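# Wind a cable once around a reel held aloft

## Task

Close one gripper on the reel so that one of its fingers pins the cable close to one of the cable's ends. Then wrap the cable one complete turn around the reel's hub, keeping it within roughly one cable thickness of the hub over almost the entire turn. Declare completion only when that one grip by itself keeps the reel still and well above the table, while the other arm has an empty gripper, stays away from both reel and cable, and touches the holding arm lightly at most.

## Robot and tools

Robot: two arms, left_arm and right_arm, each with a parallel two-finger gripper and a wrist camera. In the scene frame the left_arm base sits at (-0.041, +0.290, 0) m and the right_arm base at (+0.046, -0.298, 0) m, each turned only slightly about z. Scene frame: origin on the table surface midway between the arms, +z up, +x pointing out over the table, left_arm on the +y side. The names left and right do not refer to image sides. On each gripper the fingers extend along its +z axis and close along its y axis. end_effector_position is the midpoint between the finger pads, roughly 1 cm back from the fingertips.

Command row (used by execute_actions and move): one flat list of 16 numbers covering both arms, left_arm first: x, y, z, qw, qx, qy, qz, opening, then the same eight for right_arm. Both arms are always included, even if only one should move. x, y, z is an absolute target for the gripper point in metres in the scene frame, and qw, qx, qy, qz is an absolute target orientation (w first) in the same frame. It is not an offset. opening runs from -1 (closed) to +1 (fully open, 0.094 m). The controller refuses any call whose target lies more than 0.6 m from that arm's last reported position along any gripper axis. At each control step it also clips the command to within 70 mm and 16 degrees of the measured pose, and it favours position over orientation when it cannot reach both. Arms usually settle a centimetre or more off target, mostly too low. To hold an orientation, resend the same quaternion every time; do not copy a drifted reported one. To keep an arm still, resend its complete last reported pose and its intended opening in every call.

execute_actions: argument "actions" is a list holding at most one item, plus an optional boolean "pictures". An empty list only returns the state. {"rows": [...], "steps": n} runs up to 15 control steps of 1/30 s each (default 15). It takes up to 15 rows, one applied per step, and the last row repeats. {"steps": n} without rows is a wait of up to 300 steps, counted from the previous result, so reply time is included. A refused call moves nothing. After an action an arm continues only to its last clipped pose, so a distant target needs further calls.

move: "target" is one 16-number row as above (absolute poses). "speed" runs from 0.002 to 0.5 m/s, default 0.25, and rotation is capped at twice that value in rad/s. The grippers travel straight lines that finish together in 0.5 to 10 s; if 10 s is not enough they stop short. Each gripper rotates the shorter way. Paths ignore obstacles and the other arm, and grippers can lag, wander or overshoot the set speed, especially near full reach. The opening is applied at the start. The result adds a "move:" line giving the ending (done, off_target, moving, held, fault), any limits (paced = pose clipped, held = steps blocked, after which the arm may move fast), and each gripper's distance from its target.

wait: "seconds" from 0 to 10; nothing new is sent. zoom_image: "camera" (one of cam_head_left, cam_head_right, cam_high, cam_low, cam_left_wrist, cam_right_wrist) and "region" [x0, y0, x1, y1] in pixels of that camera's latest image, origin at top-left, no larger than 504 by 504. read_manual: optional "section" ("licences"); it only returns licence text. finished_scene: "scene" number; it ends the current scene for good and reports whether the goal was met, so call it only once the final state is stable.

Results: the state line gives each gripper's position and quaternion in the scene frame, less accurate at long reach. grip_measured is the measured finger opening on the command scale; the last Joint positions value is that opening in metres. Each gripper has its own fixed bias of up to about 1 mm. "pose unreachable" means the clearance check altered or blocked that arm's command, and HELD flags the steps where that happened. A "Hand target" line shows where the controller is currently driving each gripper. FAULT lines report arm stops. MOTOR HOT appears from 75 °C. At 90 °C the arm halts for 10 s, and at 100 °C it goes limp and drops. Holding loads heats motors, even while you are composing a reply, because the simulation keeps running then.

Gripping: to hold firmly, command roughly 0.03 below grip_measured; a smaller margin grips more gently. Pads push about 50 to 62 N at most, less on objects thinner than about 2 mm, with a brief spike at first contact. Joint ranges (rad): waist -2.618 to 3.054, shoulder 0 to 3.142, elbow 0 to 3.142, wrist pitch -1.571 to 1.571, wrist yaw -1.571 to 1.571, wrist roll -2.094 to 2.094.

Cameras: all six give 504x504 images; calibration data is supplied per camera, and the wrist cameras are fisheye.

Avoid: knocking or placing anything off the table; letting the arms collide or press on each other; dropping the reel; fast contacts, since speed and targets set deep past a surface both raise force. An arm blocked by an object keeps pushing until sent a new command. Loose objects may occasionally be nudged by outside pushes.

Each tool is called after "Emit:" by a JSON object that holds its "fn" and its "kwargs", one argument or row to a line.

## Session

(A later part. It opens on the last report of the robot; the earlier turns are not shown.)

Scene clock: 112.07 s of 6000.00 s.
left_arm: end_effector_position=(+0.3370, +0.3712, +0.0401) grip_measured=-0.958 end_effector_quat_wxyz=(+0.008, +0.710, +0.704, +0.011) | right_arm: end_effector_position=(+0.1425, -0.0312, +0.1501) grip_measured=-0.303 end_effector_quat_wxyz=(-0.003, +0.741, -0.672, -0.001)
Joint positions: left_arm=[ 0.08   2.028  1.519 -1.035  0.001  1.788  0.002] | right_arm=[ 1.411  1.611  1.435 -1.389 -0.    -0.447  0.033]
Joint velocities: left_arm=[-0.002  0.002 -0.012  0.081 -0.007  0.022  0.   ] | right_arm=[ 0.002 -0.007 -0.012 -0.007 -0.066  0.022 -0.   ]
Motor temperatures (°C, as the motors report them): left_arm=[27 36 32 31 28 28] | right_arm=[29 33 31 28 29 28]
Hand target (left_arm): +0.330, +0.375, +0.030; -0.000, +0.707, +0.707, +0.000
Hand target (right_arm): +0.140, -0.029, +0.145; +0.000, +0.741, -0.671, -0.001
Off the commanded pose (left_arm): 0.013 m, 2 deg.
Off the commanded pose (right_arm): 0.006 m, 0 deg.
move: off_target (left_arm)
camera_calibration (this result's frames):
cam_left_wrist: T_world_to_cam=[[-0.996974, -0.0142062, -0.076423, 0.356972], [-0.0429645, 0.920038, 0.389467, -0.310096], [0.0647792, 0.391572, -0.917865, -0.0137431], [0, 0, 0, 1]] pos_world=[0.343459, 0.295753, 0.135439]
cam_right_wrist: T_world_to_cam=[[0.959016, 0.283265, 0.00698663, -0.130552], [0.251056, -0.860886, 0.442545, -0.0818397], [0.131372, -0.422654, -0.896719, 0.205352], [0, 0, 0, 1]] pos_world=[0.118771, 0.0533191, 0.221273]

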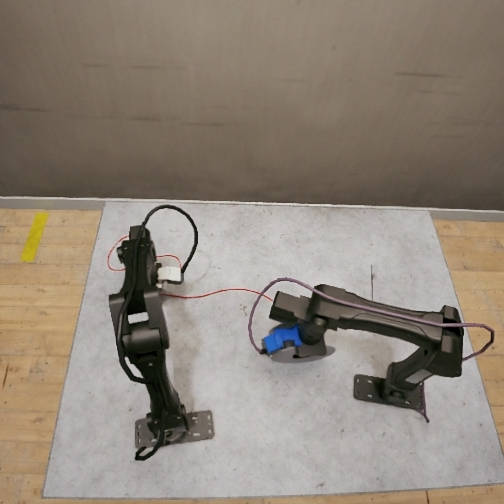

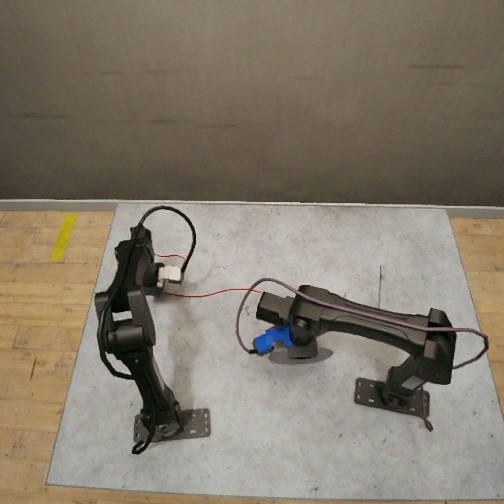

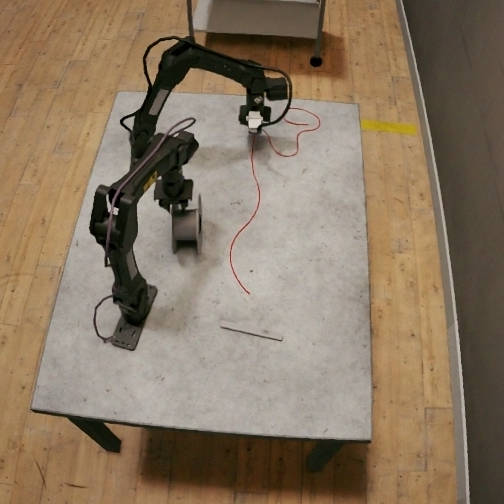

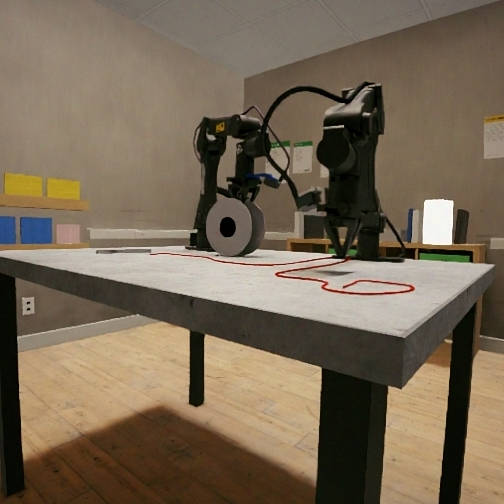

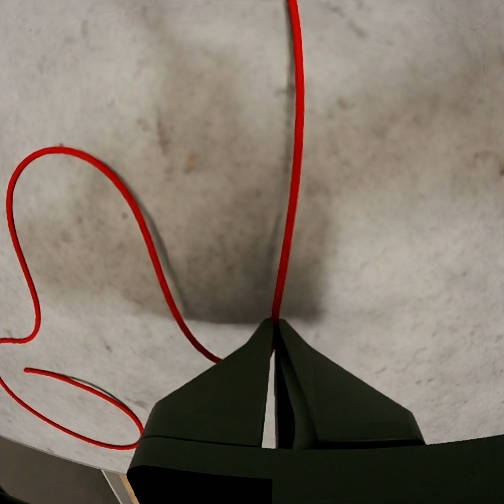

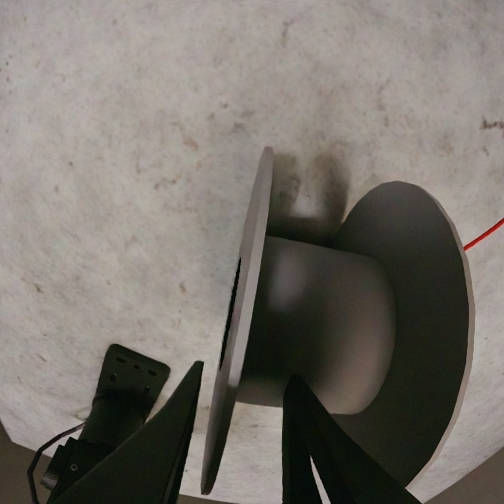

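Emit:
{"fn": "move", "kwargs": {
  "target": [0.33,0.375,0.03,0,0.707,0.707,0,-0.99,0.14,-0.03,0.15,0,-0.74,0.67,0,-0.99]
}}

Emit:
{"fn": "move", "kwargs": {
  "target": [0.33,0.375,0.03,0,0.707,0.707,0,-0.99,0.16,-0.02,0.19,0,-0.7,0.71,0,-0.99],
  "speed": 0.12
}}

Emit:
{"fn": "move", "kwargs": {
  "target": [0.33,0.375,0.03,0,0.707,0.707,0,-0.99,0.29,0.012,0.19,0,-0.57,0.82,0,-0.99],
  "speed": 0.15
}}

Scene clock: 118.03 s of 6000.00 s.
left_arm: end_effector_position=(+0.3370, +0.3712, +0.0401) grip_measured=-0.958 end_effector_quat_wxyz=(+0.008, +0.710, +0.704, +0.011) | right_arm: end_effector_position=(+0.1427, -0.0309, +0.1501) grip_measured=-0.961 end_effector_quat_wxyz=(-0.003, +0.741, -0.672, -0.001)
Joint positions: left_arm=[ 0.08   2.028  1.519 -1.035  0.001  1.788  0.002] | right_arm=[ 1.411  1.611  1.435 -1.387  0.    -0.446  0.002]
Joint velocities: left_arm=[ 0.007 -0.007  0.007  0.007 -0.007  0.007 -0.   ] | right_arm=[ 0.002  0.002  0.002 -0.037 -0.007 -0.037  0.   ]
Motor temperatures (°C, as the motors report them): left_arm=[27 36 32 31 28 28] | right_arm=[29 33 31 28 29 28]
Hand target (left_arm): +0.330, +0.375, +0.030; +0.000, +0.707, +0.707, -0.000
Hand target (right_arm): +0.140, -0.030, +0.150; +0.000, +0.741, -0.671, -0.000
Off the commanded pose (left_arm): 0.013 m, 2 deg.
Off the commanded pose (right_arm): 0.003 m, 0 deg.
move: off_target (left_arm)
camera_calibration (this result's frames):
cam_left_wrist: T_world_to_cam=[[-0.996974, -0.0142062, -0.076423, 0.356972], [-0.0429645, 0.920038, 0.389467, -0.310096], [0.0647792, 0.391572, -0.917865, -0.0137431], [0, 0, 0, 1]] pos_world=[0.343459, 0.295753, 0.135439]
cam_right_wrist: T_world_to_cam=[[0.959226, 0.282521, 0.00819598, -0.131067], [0.25001, -0.861655, 0.44164, -0.081341], [0.131835, -0.421584, -0.897155, 0.205502], [0, 0, 0, 1]] pos_world=[0.118967, 0.0535775, 0.221365]

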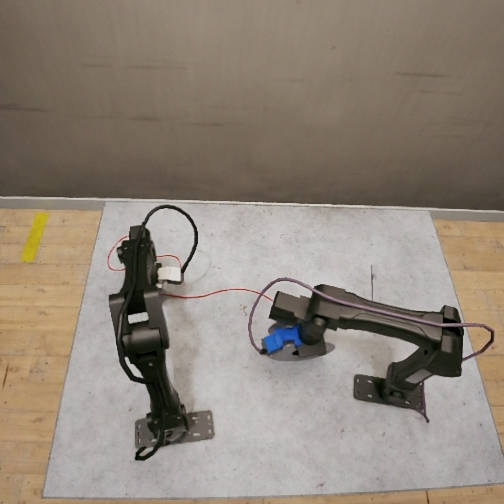

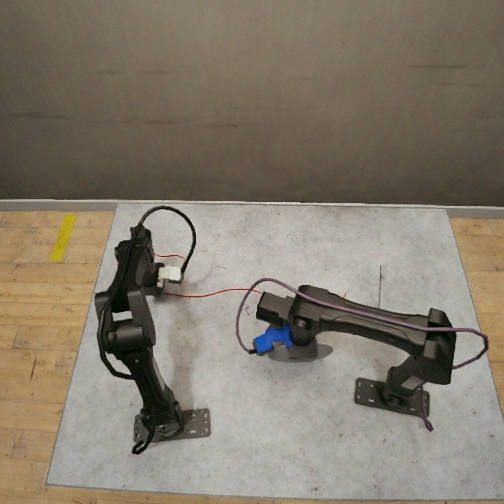

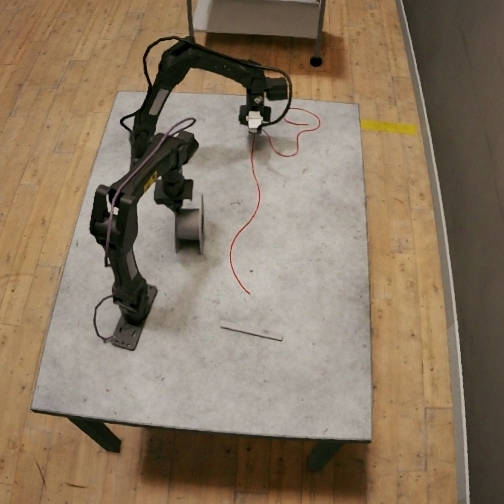

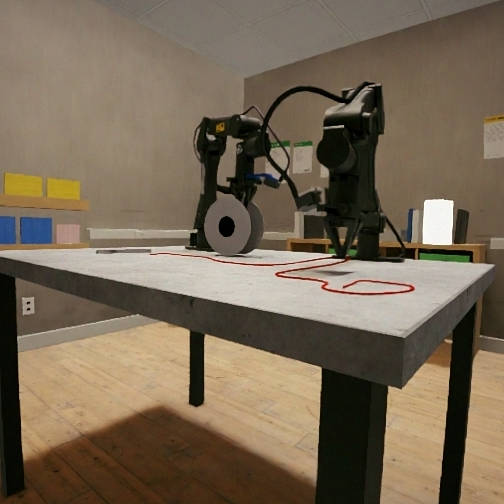

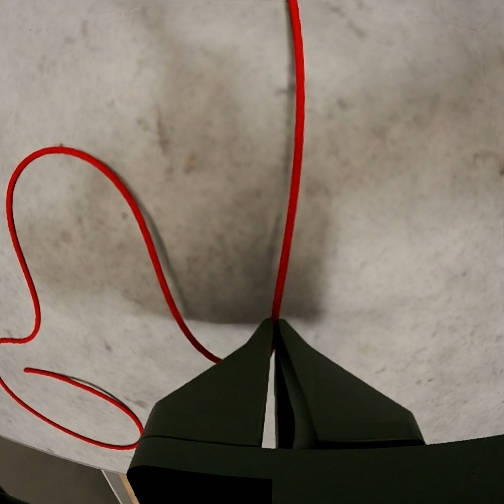

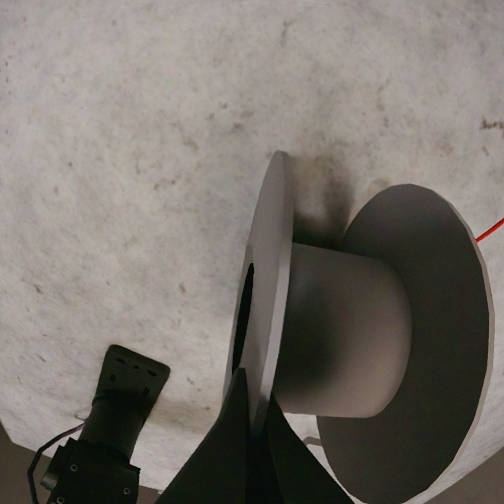

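Scene clock: 119.07 s of 6000.00 s.
left_arm: end_effector_position=(+0.3370, +0.3712, +0.0401) grip_measured=-0.958 end_effector_quat_wxyz=(+0.008, +0.710, +0.704, +0.011) | right_arm: end_effector_position=(+0.1563, -0.0220, +0.1846) grip_measured=-0.961 end_effector_quat_wxyz=(+0.003, +0.708, -0.706, +0.001)
Joint positions: left_arm=[ 0.08   2.028  1.519 -1.035  0.001  1.788  0.002] | right_arm=[ 1.378  1.693  1.662 -1.546  0.    -0.385  0.002]
Joint velocities: left_arm=[-0.012 -0.017  0.007  0.037 -0.051 -0.095  0.   ] | right_arm=[-0.002  0.002 -0.007 -0.051 -0.037  0.007  0.001]
Motor temperatures (°C, as the motors report them): left_arm=[27 36 32 31 28 28] | right_arm=[29 33 31 28 29 28]
Hand target (left_arm): +0.330, +0.375, +0.030; +0.000, +0.707, +0.707, -0.000
Hand target (right_arm): +0.160, -0.021, +0.190; -0.001, +0.702, -0.712, -0.000
Off the commanded pose (left_arm): 0.013 m, 2 deg.
Off the commanded pose (right_arm): 0.007 m, 1 deg.
joint sent to its limit (right arm) — the command would take joint 4 (wrist pitch) past its lower limit, so that joint was sent only as far as its limit.
move: off_target (left_arm)
camera_calibration (this result's frames):
cam_left_wrist: T_world_to_cam=[[-0.996974, -0.0142062, -0.076423, 0.356972], [-0.0429645, 0.920038, 0.389467, -0.310096], [0.0647792, 0.391572, -0.917865, -0.0137431], [0, 0, 0, 1]] pos_world=[0.343459, 0.295753, 0.135439]
cam_right_wrist: T_world_to_cam=[[0.981576, 0.191071, 0.000803483, -0.151067], [0.170164, -0.876068, 0.451165, -0.0819205], [0.0869083, -0.442716, -0.89244, 0.244144], [0, 0, 0, 1]] pos_world=[0.141006, 0.0651827, 0.254965]

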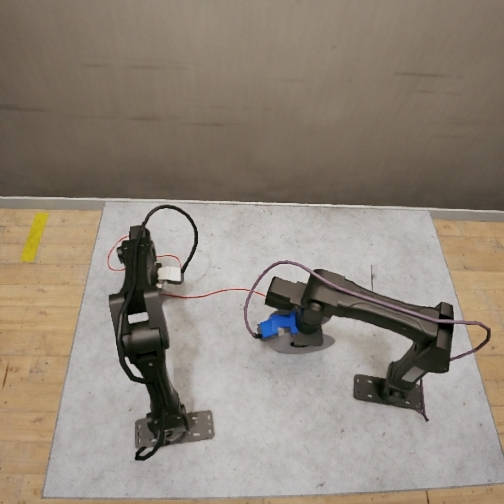

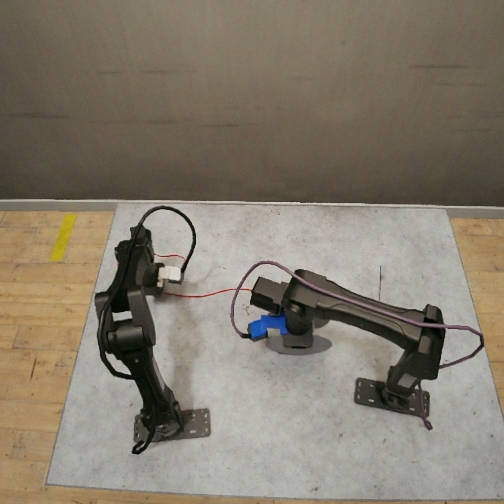

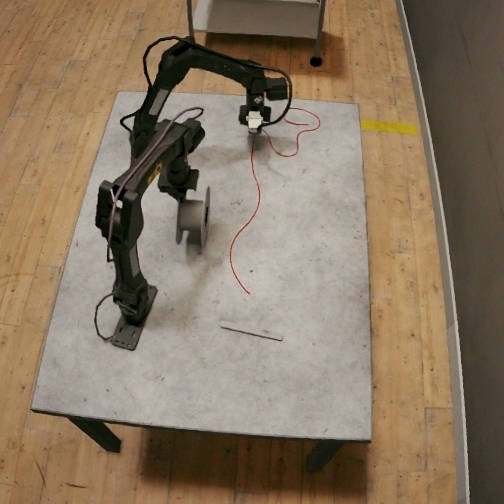

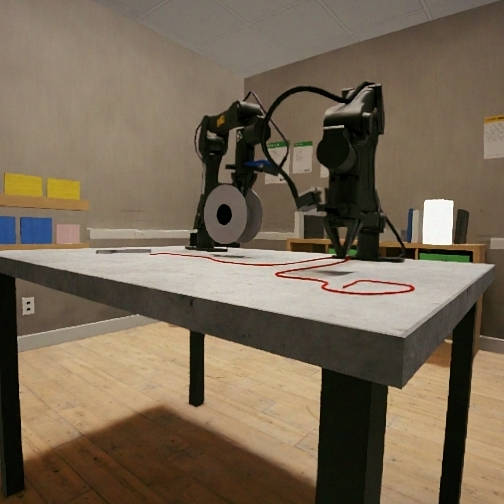

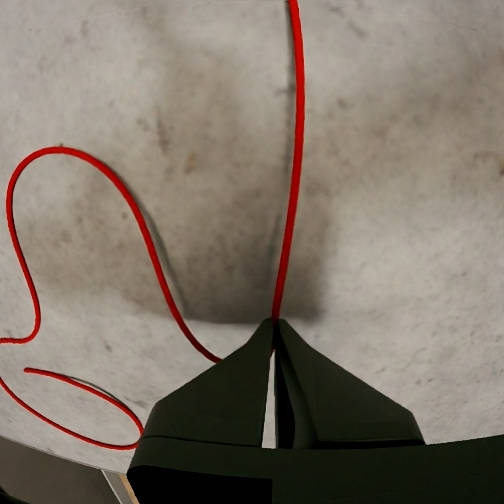

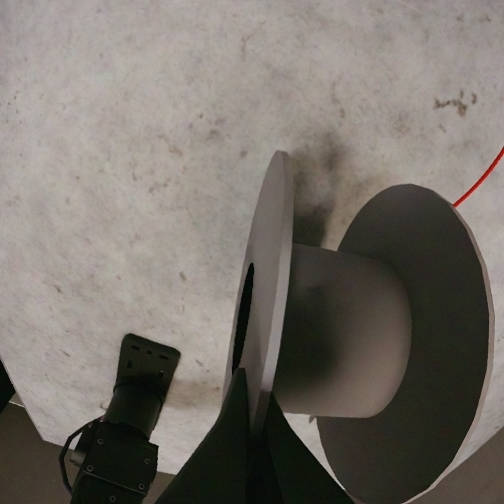

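Scene clock: 120.63 s of 6000.00 s.
left_arm: end_effector_position=(+0.3370, +0.3712, +0.0401) grip_measured=-0.958 end_effector_quat_wxyz=(+0.008, +0.710, +0.704, +0.011) | right_arm: end_effector_position=(+0.2849, +0.0095, +0.1834) grip_measured=-0.961 end_effector_quat_wxyz=(+0.034, -0.576, +0.817, +0.010)
Joint positions: left_arm=[ 0.08   2.028  1.519 -1.035  0.001  1.788  0.002] | right_arm=[ 1.097  2.002  2.055 -1.553 -0.    -0.319  0.002]
Joint velocities: left_arm=[ 0.012 -0.012  0.017 -0.066 -0.081 -0.022 -0.   ] | right_arm=[-0.027  0.002  0.007 -0.022 -0.11   0.007  0.   ]
Motor temperatures (°C, as the motors report them): left_arm=[27 36 32 31 28 28] | right_arm=[29 33 31 28 29 28]
Hand target (left_arm): +0.330, +0.375, +0.030; +0.000, +0.707, +0.707, -0.000
Hand target (right_arm): +0.290, +0.011, +0.191; +0.047, -0.570, +0.820, +0.011
Off the commanded pose (left_arm): 0.013 m, 2 deg.
Off the commanded pose (right_arm): 0.009 m, 4 deg.
joint sent to its limit (right arm) — the command would take joint 4 (wrist pitch) past its lower limit, so that joint was sent only as far as its limit.
move: off_target (left_arm, right_arm)
camera_calibration (this result's frames):
cam_left_wrist: T_world_to_cam=[[-0.996974, -0.0142062, -0.076423, 0.356972], [-0.0429645, 0.920038, 0.389467, -0.310096], [0.0647792, 0.391572, -0.917865, -0.0137431], [0, 0, 0, 1]] pos_world=[0.343459, 0.295753, 0.135439]
cam_right_wrist: T_world_to_cam=[[0.987368, -0.153913, 0.0376163, -0.288457], [-0.156306, -0.907336, 0.390268, 0.0288314], [-0.0259368, -0.391218, -0.919933, 0.282488], [0, 0, 0, 1]] pos_world=[0.296647, 0.0922768, 0.259469]

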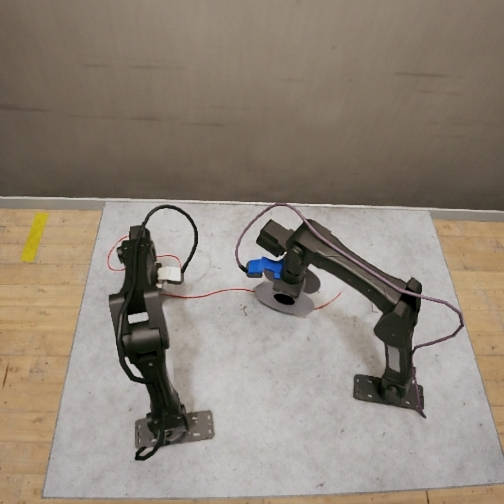

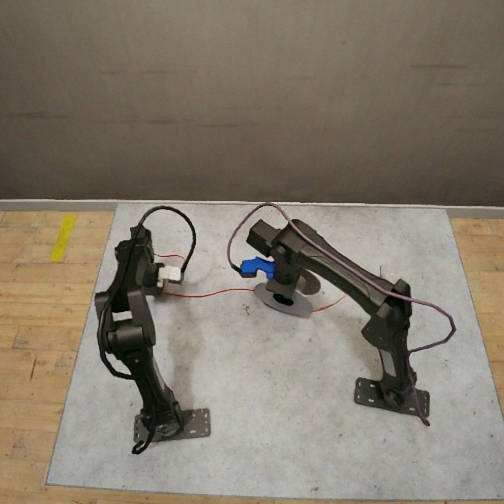

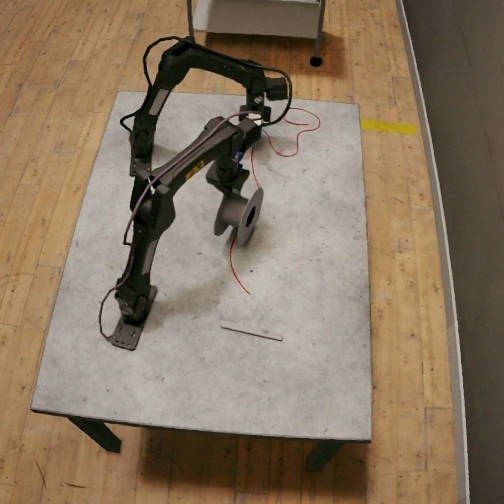

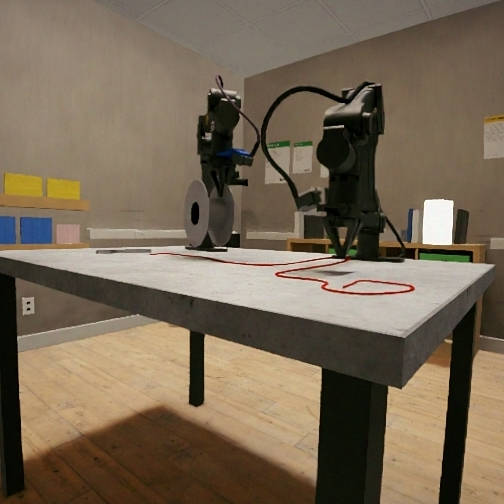

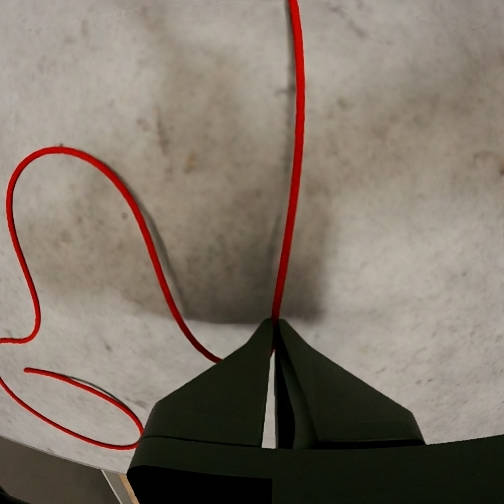

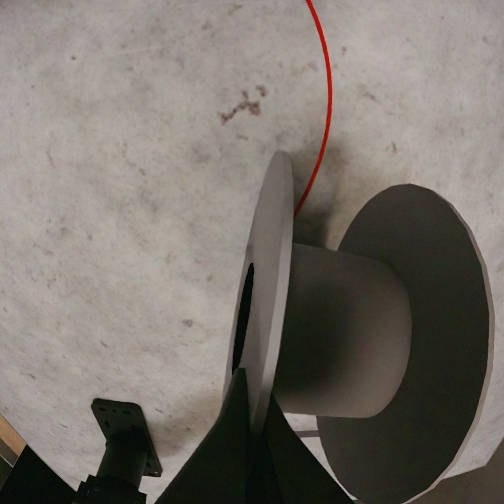

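Emit:
{"fn": "move", "kwargs": {
  "target": [0.33,0.375,0.03,0,0.707,0.707,0,-0.99,0.27,0.02,0.185,0,-0.57,0.82,0,-0.99]
}}

Scene clock: 131.60 s of 6000.00 s.
left_arm: end_effector_position=(+0.3370, +0.3712, +0.0401) grip_measured=-0.958 end_effector_quat_wxyz=(+0.008, +0.710, +0.704, +0.011) | right_arm: end_effector_position=(+0.2718, +0.0193, +0.1834) grip_measured=-0.961 end_effector_quat_wxyz=(+0.033, -0.573, +0.819, +0.012)
Joint positions: left_arm=[ 0.08   2.028  1.519 -1.035  0.001  1.788  0.002] | right_arm=[ 1.139  2.002  2.055 -1.553 -0.    -0.27   0.002]
Joint velocities: left_arm=[ 0.007 -0.007 -0.012 -0.037  0.037 -0.022 -0.   ] | right_arm=[ 0.002 -0.002  0.002 -0.022  0.081  0.007 -0.   ]
Motor temperatures (°C, as the motors report them): left_arm=[27 35 32 31 28 28] | right_arm=[29 34 31 28 29 28]
Hand target (left_arm): +0.330, +0.375, +0.030; +0.000, +0.707, +0.707, -0.000
Hand target (right_arm): +0.270, +0.020, +0.185; +0.032, -0.570, +0.821, +0.013
Off the commanded pose (left_arm): 0.013 m, 2 deg.
Off the commanded pose (right_arm): 0.003 m, 4 deg.
joint sent to its limit (right arm) — the command would take joint 4 (wrist pitch) past its lower limit, so that joint was sent only as far as its limit.
After step 180, 4.23 s passed at rest.
move: off_target (left_arm, right_arm)
camera_calibration (this result's frames):
cam_left_wrist: T_world_to_cam=[[-0.996974, -0.0142062, -0.076423, 0.356972], [-0.0429645, 0.920038, 0.389467, -0.310096], [0.0647792, 0.391572, -0.917865, -0.0137431], [0, 0, 0, 1]] pos_world=[0.343459, 0.295753, 0.135439]
cam_right_wrist: T_world_to_cam=[[0.986286, -0.161396, 0.0345179, -0.273004], [-0.162021, -0.906948, 0.388838, 0.037423], [-0.0314509, -0.389098, -0.920659, 0.287548], [0, 0, 0, 1]] pos_world=[0.284367, 0.101763, 0.259606]

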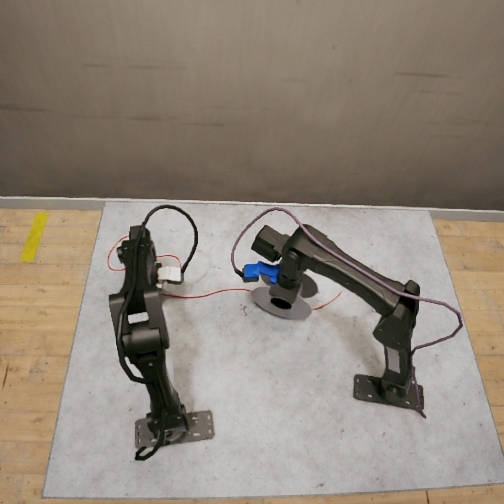

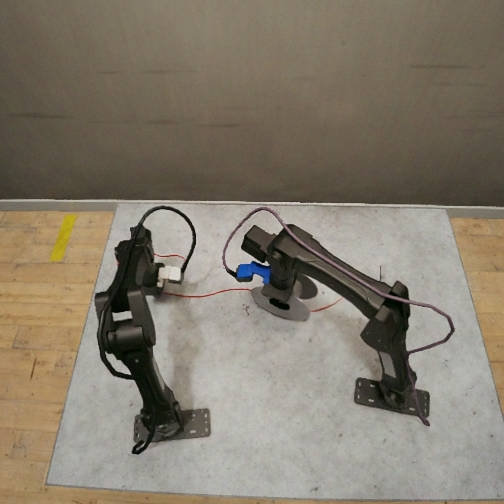

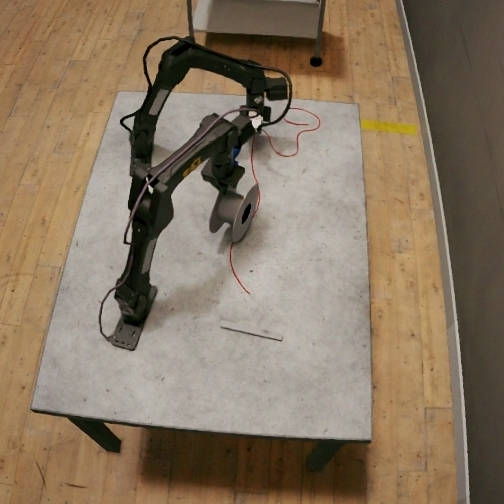

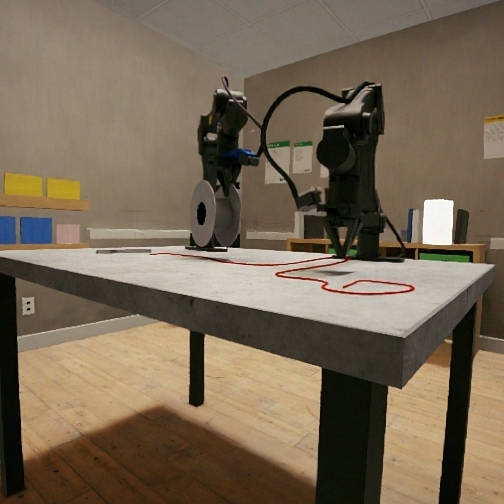

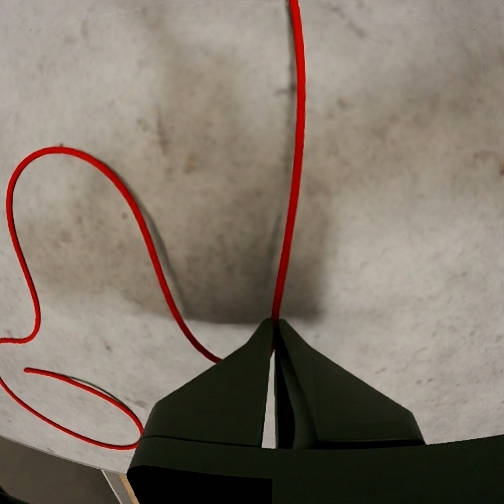

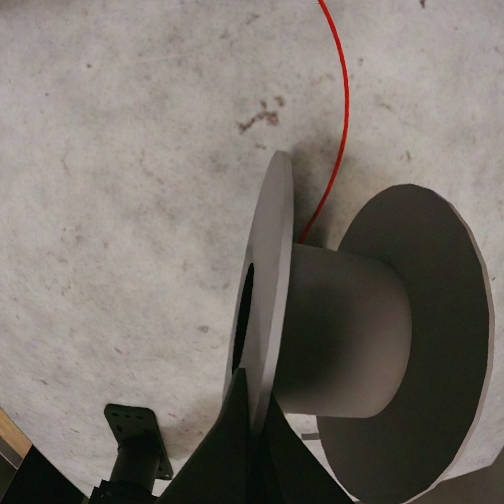

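Emit:
{"fn": "move", "kwargs": {
  "target": [0.33,0.375,0.03,0,0.707,0.707,0,-0.99,0.285,0.015,0.147,0,-0.57,0.82,0,-0.99],
  "speed": 0.1
}}

Scene clock: 138.63 s of 6000.00 s.
left_arm: end_effector_position=(+0.3370, +0.3712, +0.0401) grip_measured=-0.958 end_effector_quat_wxyz=(+0.008, +0.710, +0.704, +0.011) | right_arm: end_effector_position=(+0.2796, +0.0146, +0.1503) grip_measured=-0.961 end_effector_quat_wxyz=(-0.005, -0.571, +0.821, -0.002)
Joint positions: left_arm=[ 0.08   2.028  1.519 -1.035  0.001  1.788  0.002] | right_arm=[ 1.117  2.064  2.014 -1.531  0.001 -0.287  0.002]
Joint velocities: left_arm=[ 0.002 -0.007 -0.007  0.022  0.037  0.11   0.   ] | right_arm=[-0.022  0.002 -0.012 -0.022 -0.022  0.051 -0.   ]
Motor temperatures (°C, as the motors report them): left_arm=[27 35 32 31 28 28] | right_arm=[29 34 31 28 29 28]
Hand target (left_arm): +0.330, +0.375, +0.030; +0.000, +0.707, +0.707, -0.000
Hand target (right_arm): +0.285, +0.015, +0.147; -0.000, -0.571, +0.821, -0.000
Off the commanded pose (left_arm): 0.013 m, 2 deg.
Off the commanded pose (right_arm): 0.006 m, 1 deg.
After step 180, 0.30 s passed at rest.
move: off_target (left_arm)
camera_calibration (this result's frames):
cam_left_wrist: T_world_to_cam=[[-0.996974, -0.0142062, -0.076423, 0.356972], [-0.0429645, 0.920038, 0.389467, -0.310096], [0.0647792, 0.391572, -0.917865, -0.0137431], [0, 0, 0, 1]] pos_world=[0.343459, 0.295753, 0.135439]
cam_right_wrist: T_world_to_cam=[[0.9862, -0.165557, 0.0000677017, -0.275033], [-0.147455, -0.87818, 0.455034, 0.0328711], [-0.0752748, -0.448765, -0.890474, 0.264104], [0, 0, 0, 1]] pos_world=[0.295965, 0.101854, 0.220239]

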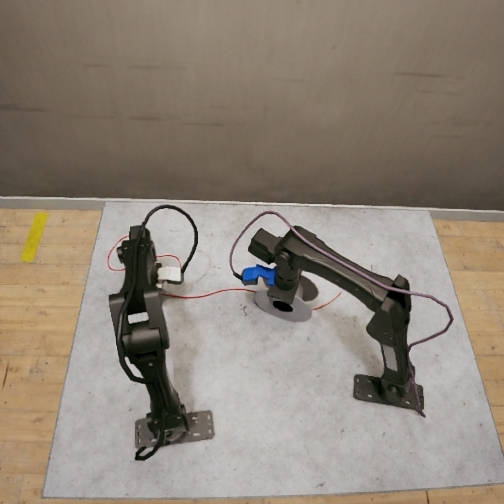

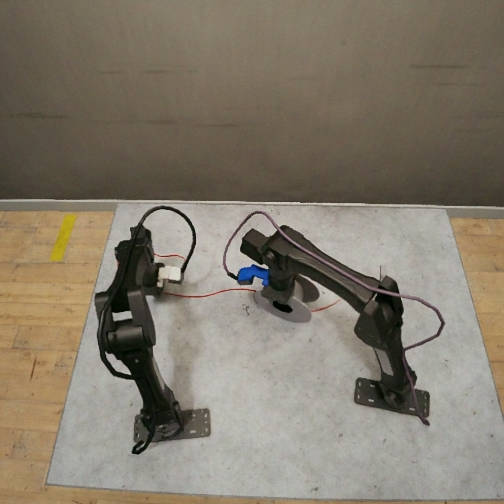

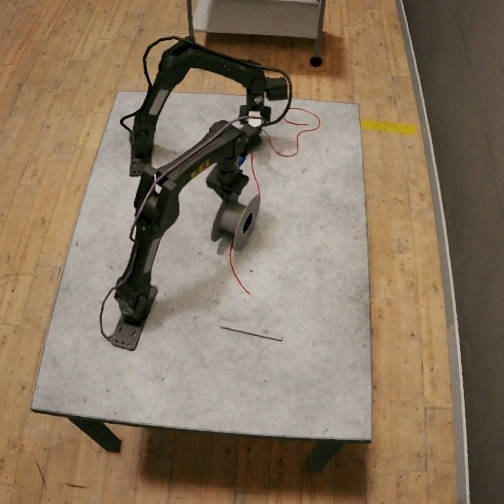

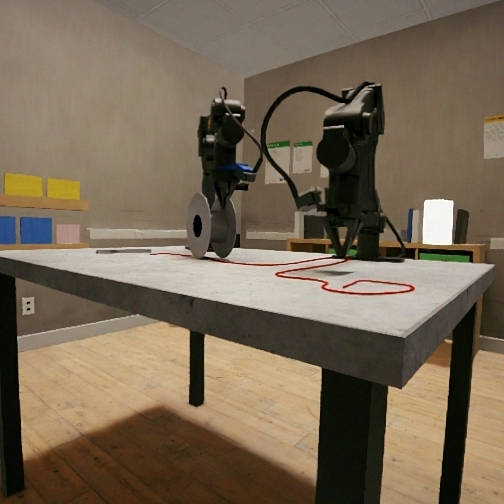

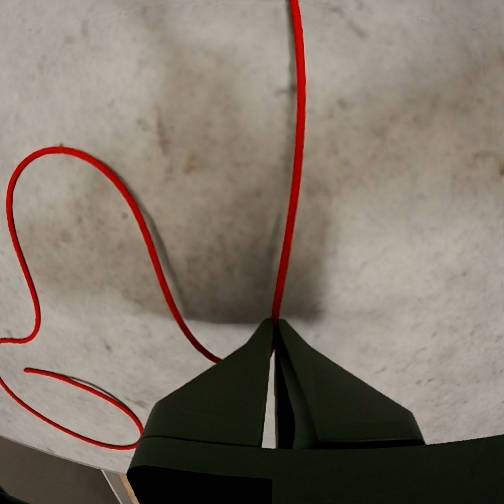

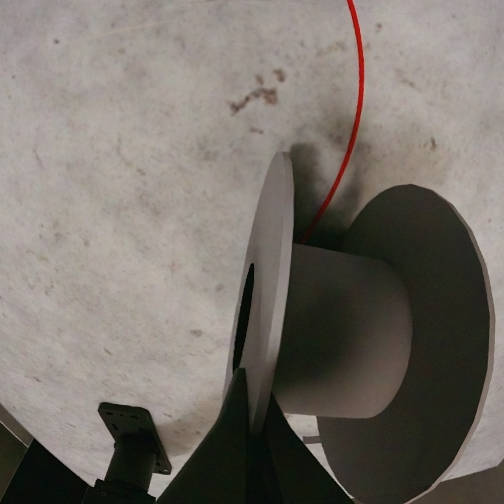

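Emit:
{"fn": "execute_actions", "kwargs": {
  "actions": [
    {"rows":[[0.33,0.375,0.03,0,0.707,0.707,0,-0.99,0.28,0.0146,0.15,0,-0.57,0.82,0,-0.5]],"steps":10}
  ],
  "pictures": false
}}

Emit:
{"fn": "move", "kwargs": {
  "target": [0.33,0.375,0.03,0,0.707,0.707,0,-0.99,0.28,0.0146,0.215,0,-0.57,0.82,0,-0.5]
}}

Emit:
{"fn": "move", "kwargs": {
  "target": [0.33,0.375,0.03,0,0.707,0.707,0,-0.99,0.3,-0.2,0.19,0,-0.6,0.8,0,-0.2]
}}

Scene clock: 143.23 s of 6000.00 s.
left_arm: end_effector_position=(+0.3370, +0.3712, +0.0401) grip_measured=-0.958 end_effector_quat_wxyz=(+0.008, +0.710, +0.704, +0.011) | right_arm: end_effector_position=(+0.2798, +0.0150, +0.1503) grip_measured=-0.503 end_effector_quat_wxyz=(-0.004, -0.571, +0.821, -0.002)
Joint positions: left_arm=[ 0.08   2.028  1.519 -1.035  0.001  1.788  0.002] | right_arm=[ 1.117  2.064  2.014 -1.529  0.001 -0.287  0.023]
Joint velocities: left_arm=[-0.002  0.007  0.022 -0.037  0.037 -0.007 -0.001] | right_arm=[ 0.002  0.002 -0.007 -0.037 -0.037  0.007  0.   ]
Motor temperatures (°C, as the motors report them): left_arm=[27 35 32 31 28 28] | right_arm=[29 34 31 28 29 28]
Hand target (left_arm): +0.330, +0.375, +0.030; +0.000, +0.707, +0.707, -0.000
Hand target (right_arm): +0.280, +0.015, +0.150; -0.000, -0.571, +0.821, -0.000
Off the commanded pose (left_arm): 0.013 m, 2 deg.
Off the commanded pose (right_arm): 0.001 m, 0 deg.
Steps of this call (steps 1 to 128: nothing new was sent; steps 129 to 138: all 10 steps of this action). Readings (end_effector_position):
129: left_arm (+0.3370, +0.3712, +0.0401) | right_arm (+0.2795, +0.0146, +0.1503)
130: left_arm (+0.3370, +0.3712, +0.0401) | right_arm (+0.2797, +0.0148, +0.1503)
132: left_arm (+0.3370, +0.3712, +0.0401) | right_arm (+0.2798, +0.0149, +0.1503)
136: left_arm (+0.3370, +0.3712, +0.0401) | right_arm (+0.2798, +0.0150, +0.1503)
138: the state above

Scene clock: 144.27 s of 6000.00 s.
left_arm: end_effector_position=(+0.3370, +0.3712, +0.0401) grip_measured=-0.958 end_effector_quat_wxyz=(+0.008, +0.710, +0.704, +0.011) | right_arm: end_effector_position=(+0.2795, +0.0146, +0.2124) grip_measured=-0.503 end_effector_quat_wxyz=(+0.076, -0.569, +0.818, +0.025)
Joint positions: left_arm=[ 0.08   2.028  1.519 -1.035  0.001  1.788  0.002] | right_arm=[ 1.117  1.943  2.08  -1.548  0.001 -0.287  0.023]
Joint velocities: left_arm=[-0.002 -0.017 -0.017  0.022  0.081  0.022  0.001] | right_arm=[-0.022  0.007  0.002 -0.037  0.022 -0.007 -0.001]
Motor temperatures (°C, as the motors report them): left_arm=[27 35 32 31 28 28] | right_arm=[29 34 31 28 29 28]
Hand target (left_arm): +0.330, +0.375, +0.030; +0.000, +0.707, +0.707, -0.000
Hand target (right_arm): +0.279, +0.014, +0.215; +0.076, -0.569, +0.819, +0.025
Off the commanded pose (left_arm): 0.013 m, 2 deg.
Off the commanded pose (right_arm): 0.003 m, 9 deg.
joint sent to its limit (right arm) — the command would take joint 4 (wrist pitch) past its lower limit, so that joint was sent only as far as its limit.
move: off_target (left_arm, right_arm)
camera_calibration (this result's frames):
cam_left_wrist: T_world_to_cam=[[-0.996974, -0.0142062, -0.076423, 0.356972], [-0.0429645, 0.920038, 0.389467, -0.310096], [0.0647792, 0.391572, -0.917865, -0.0137431], [0, 0, 0, 1]] pos_world=[0.343459, 0.295753, 0.135439]
cam_right_wrist: T_world_to_cam=[[0.982281, -0.1705, 0.0778036, -0.290276], [-0.186453, -0.931034, 0.313706, 0.0462536], [0.0189509, -0.322654, -0.946327, 0.303066], [0, 0, 0, 1]] pos_world=[0.288013, 0.091357, 0.294874]

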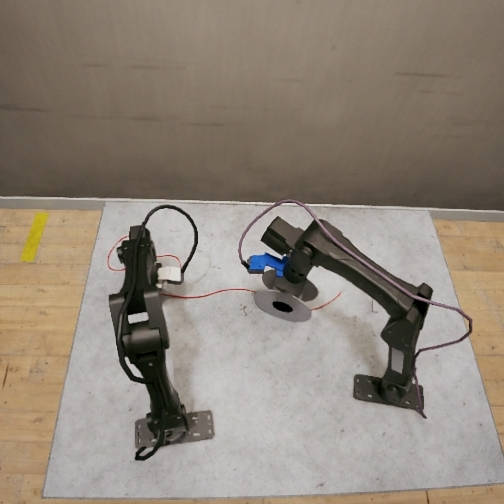

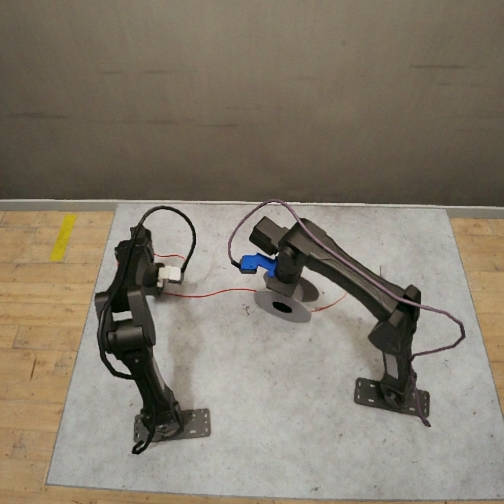

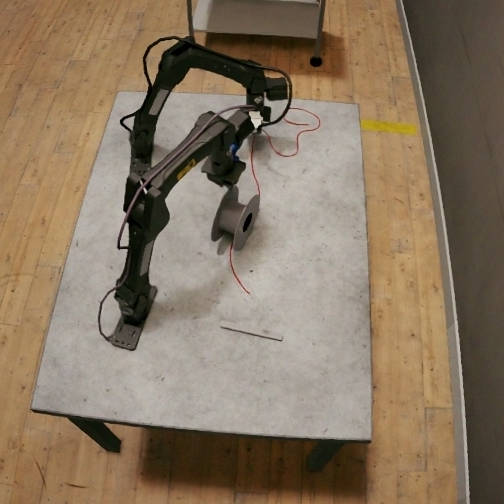

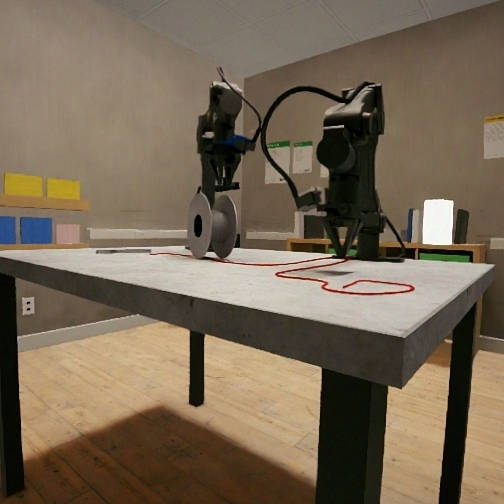

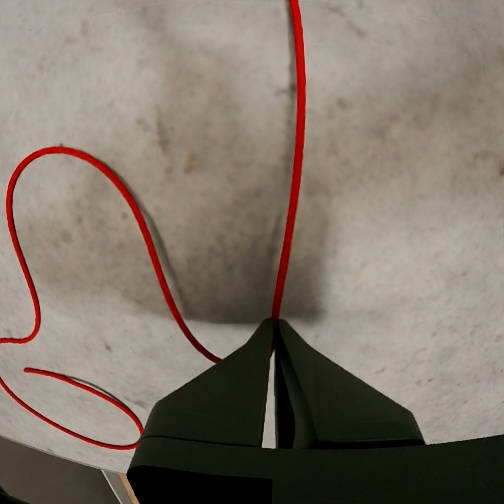

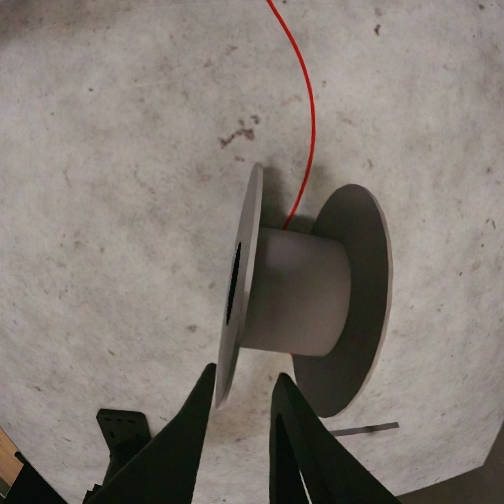

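Scene clock: 145.80 s of 6000.00 s.
left_arm: end_effector_position=(+0.3370, +0.3712, +0.0401) grip_measured=-0.958 end_effector_quat_wxyz=(+0.008, +0.710, +0.704, +0.011) | right_arm: end_effector_position=(+0.3071, -0.1981, +0.1865) grip_measured=-0.203 end_effector_quat_wxyz=(+0.000, -0.597, +0.802, -0.008)
Joint positions: left_arm=[ 0.08   2.028  1.519 -1.035  0.001  1.788  0.002] | right_arm=[ 0.561  1.615  1.584 -1.536  0.015 -0.907  0.037]
Joint velocities: left_arm=[-0.002 -0.007 -0.002 -0.022 -0.037 -0.022  0.001] | right_arm=[ 0.012 -0.027 -0.007  0.037 -0.022 -0.066 -0.001]
Motor temperatures (°C, as the motors report them): left_arm=[27 35 32 31 28 28] | right_arm=[29 34 31 28 29 28]
Hand target (left_arm): +0.330, +0.375, +0.030; +0.000, +0.707, +0.707, -0.000
Hand target (right_arm): +0.301, -0.201, +0.188; -0.002, -0.600, +0.800, -0.006
Off the commanded pose (left_arm): 0.013 m, 2 deg.
Off the commanded pose (right_arm): 0.008 m, 1 deg.
move: off_target (left_arm)
camera_calibration (this result's frames):
cam_left_wrist: T_world_to_cam=[[-0.996974, -0.0142062, -0.076423, 0.356972], [-0.0429645, 0.920038, 0.389467, -0.310096], [0.0647792, 0.391572, -0.917865, -0.0137431], [0, 0, 0, 1]] pos_world=[0.343459, 0.295753, 0.135439]
cam_right_wrist: T_world_to_cam=[[0.99475, -0.101241, 0.0149433, -0.330029], [-0.0968658, -0.884356, 0.456653, -0.183373], [-0.033017, -0.455703, -0.88952, 0.188499], [0, 0, 0, 1]] pos_world=[0.316757, -0.10968, 0.256342]

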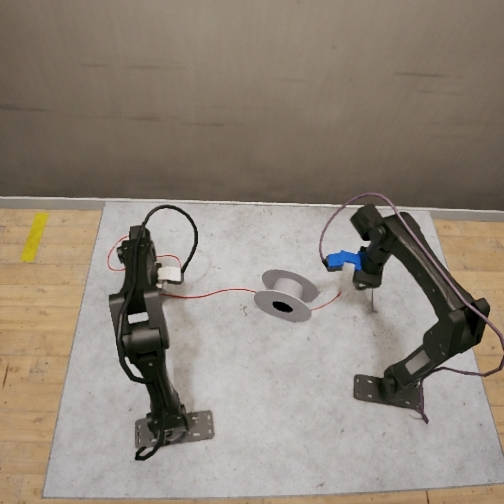

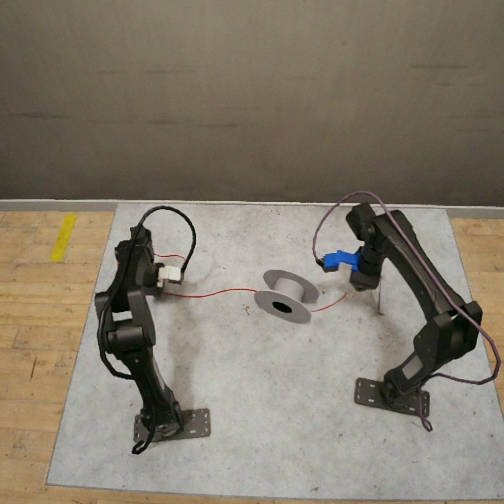

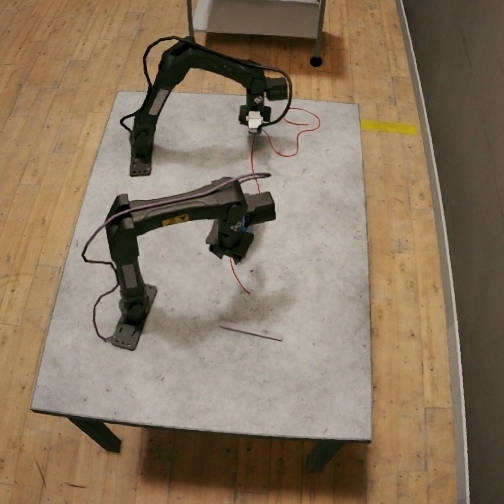

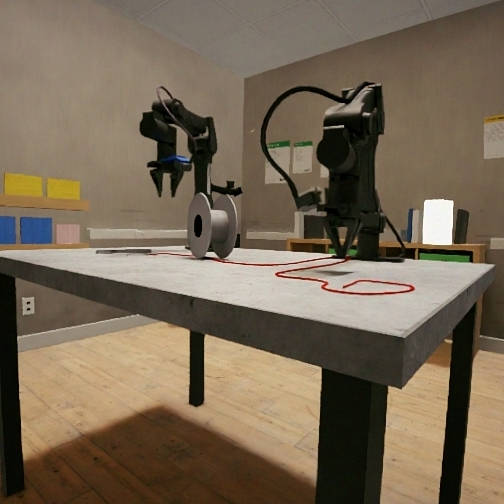

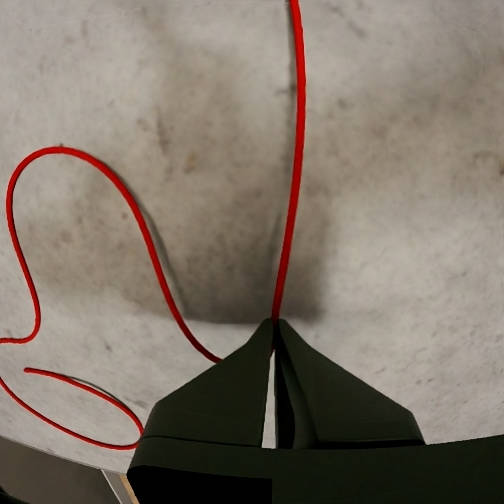

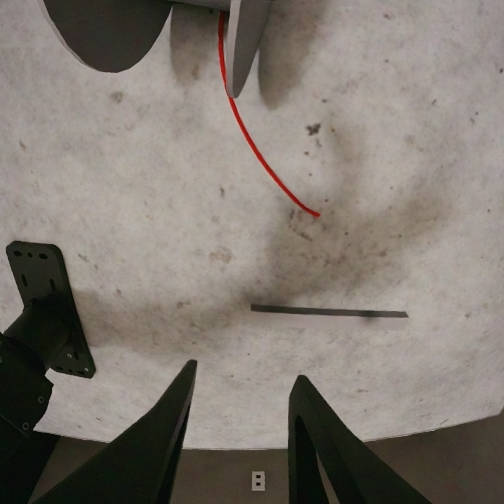

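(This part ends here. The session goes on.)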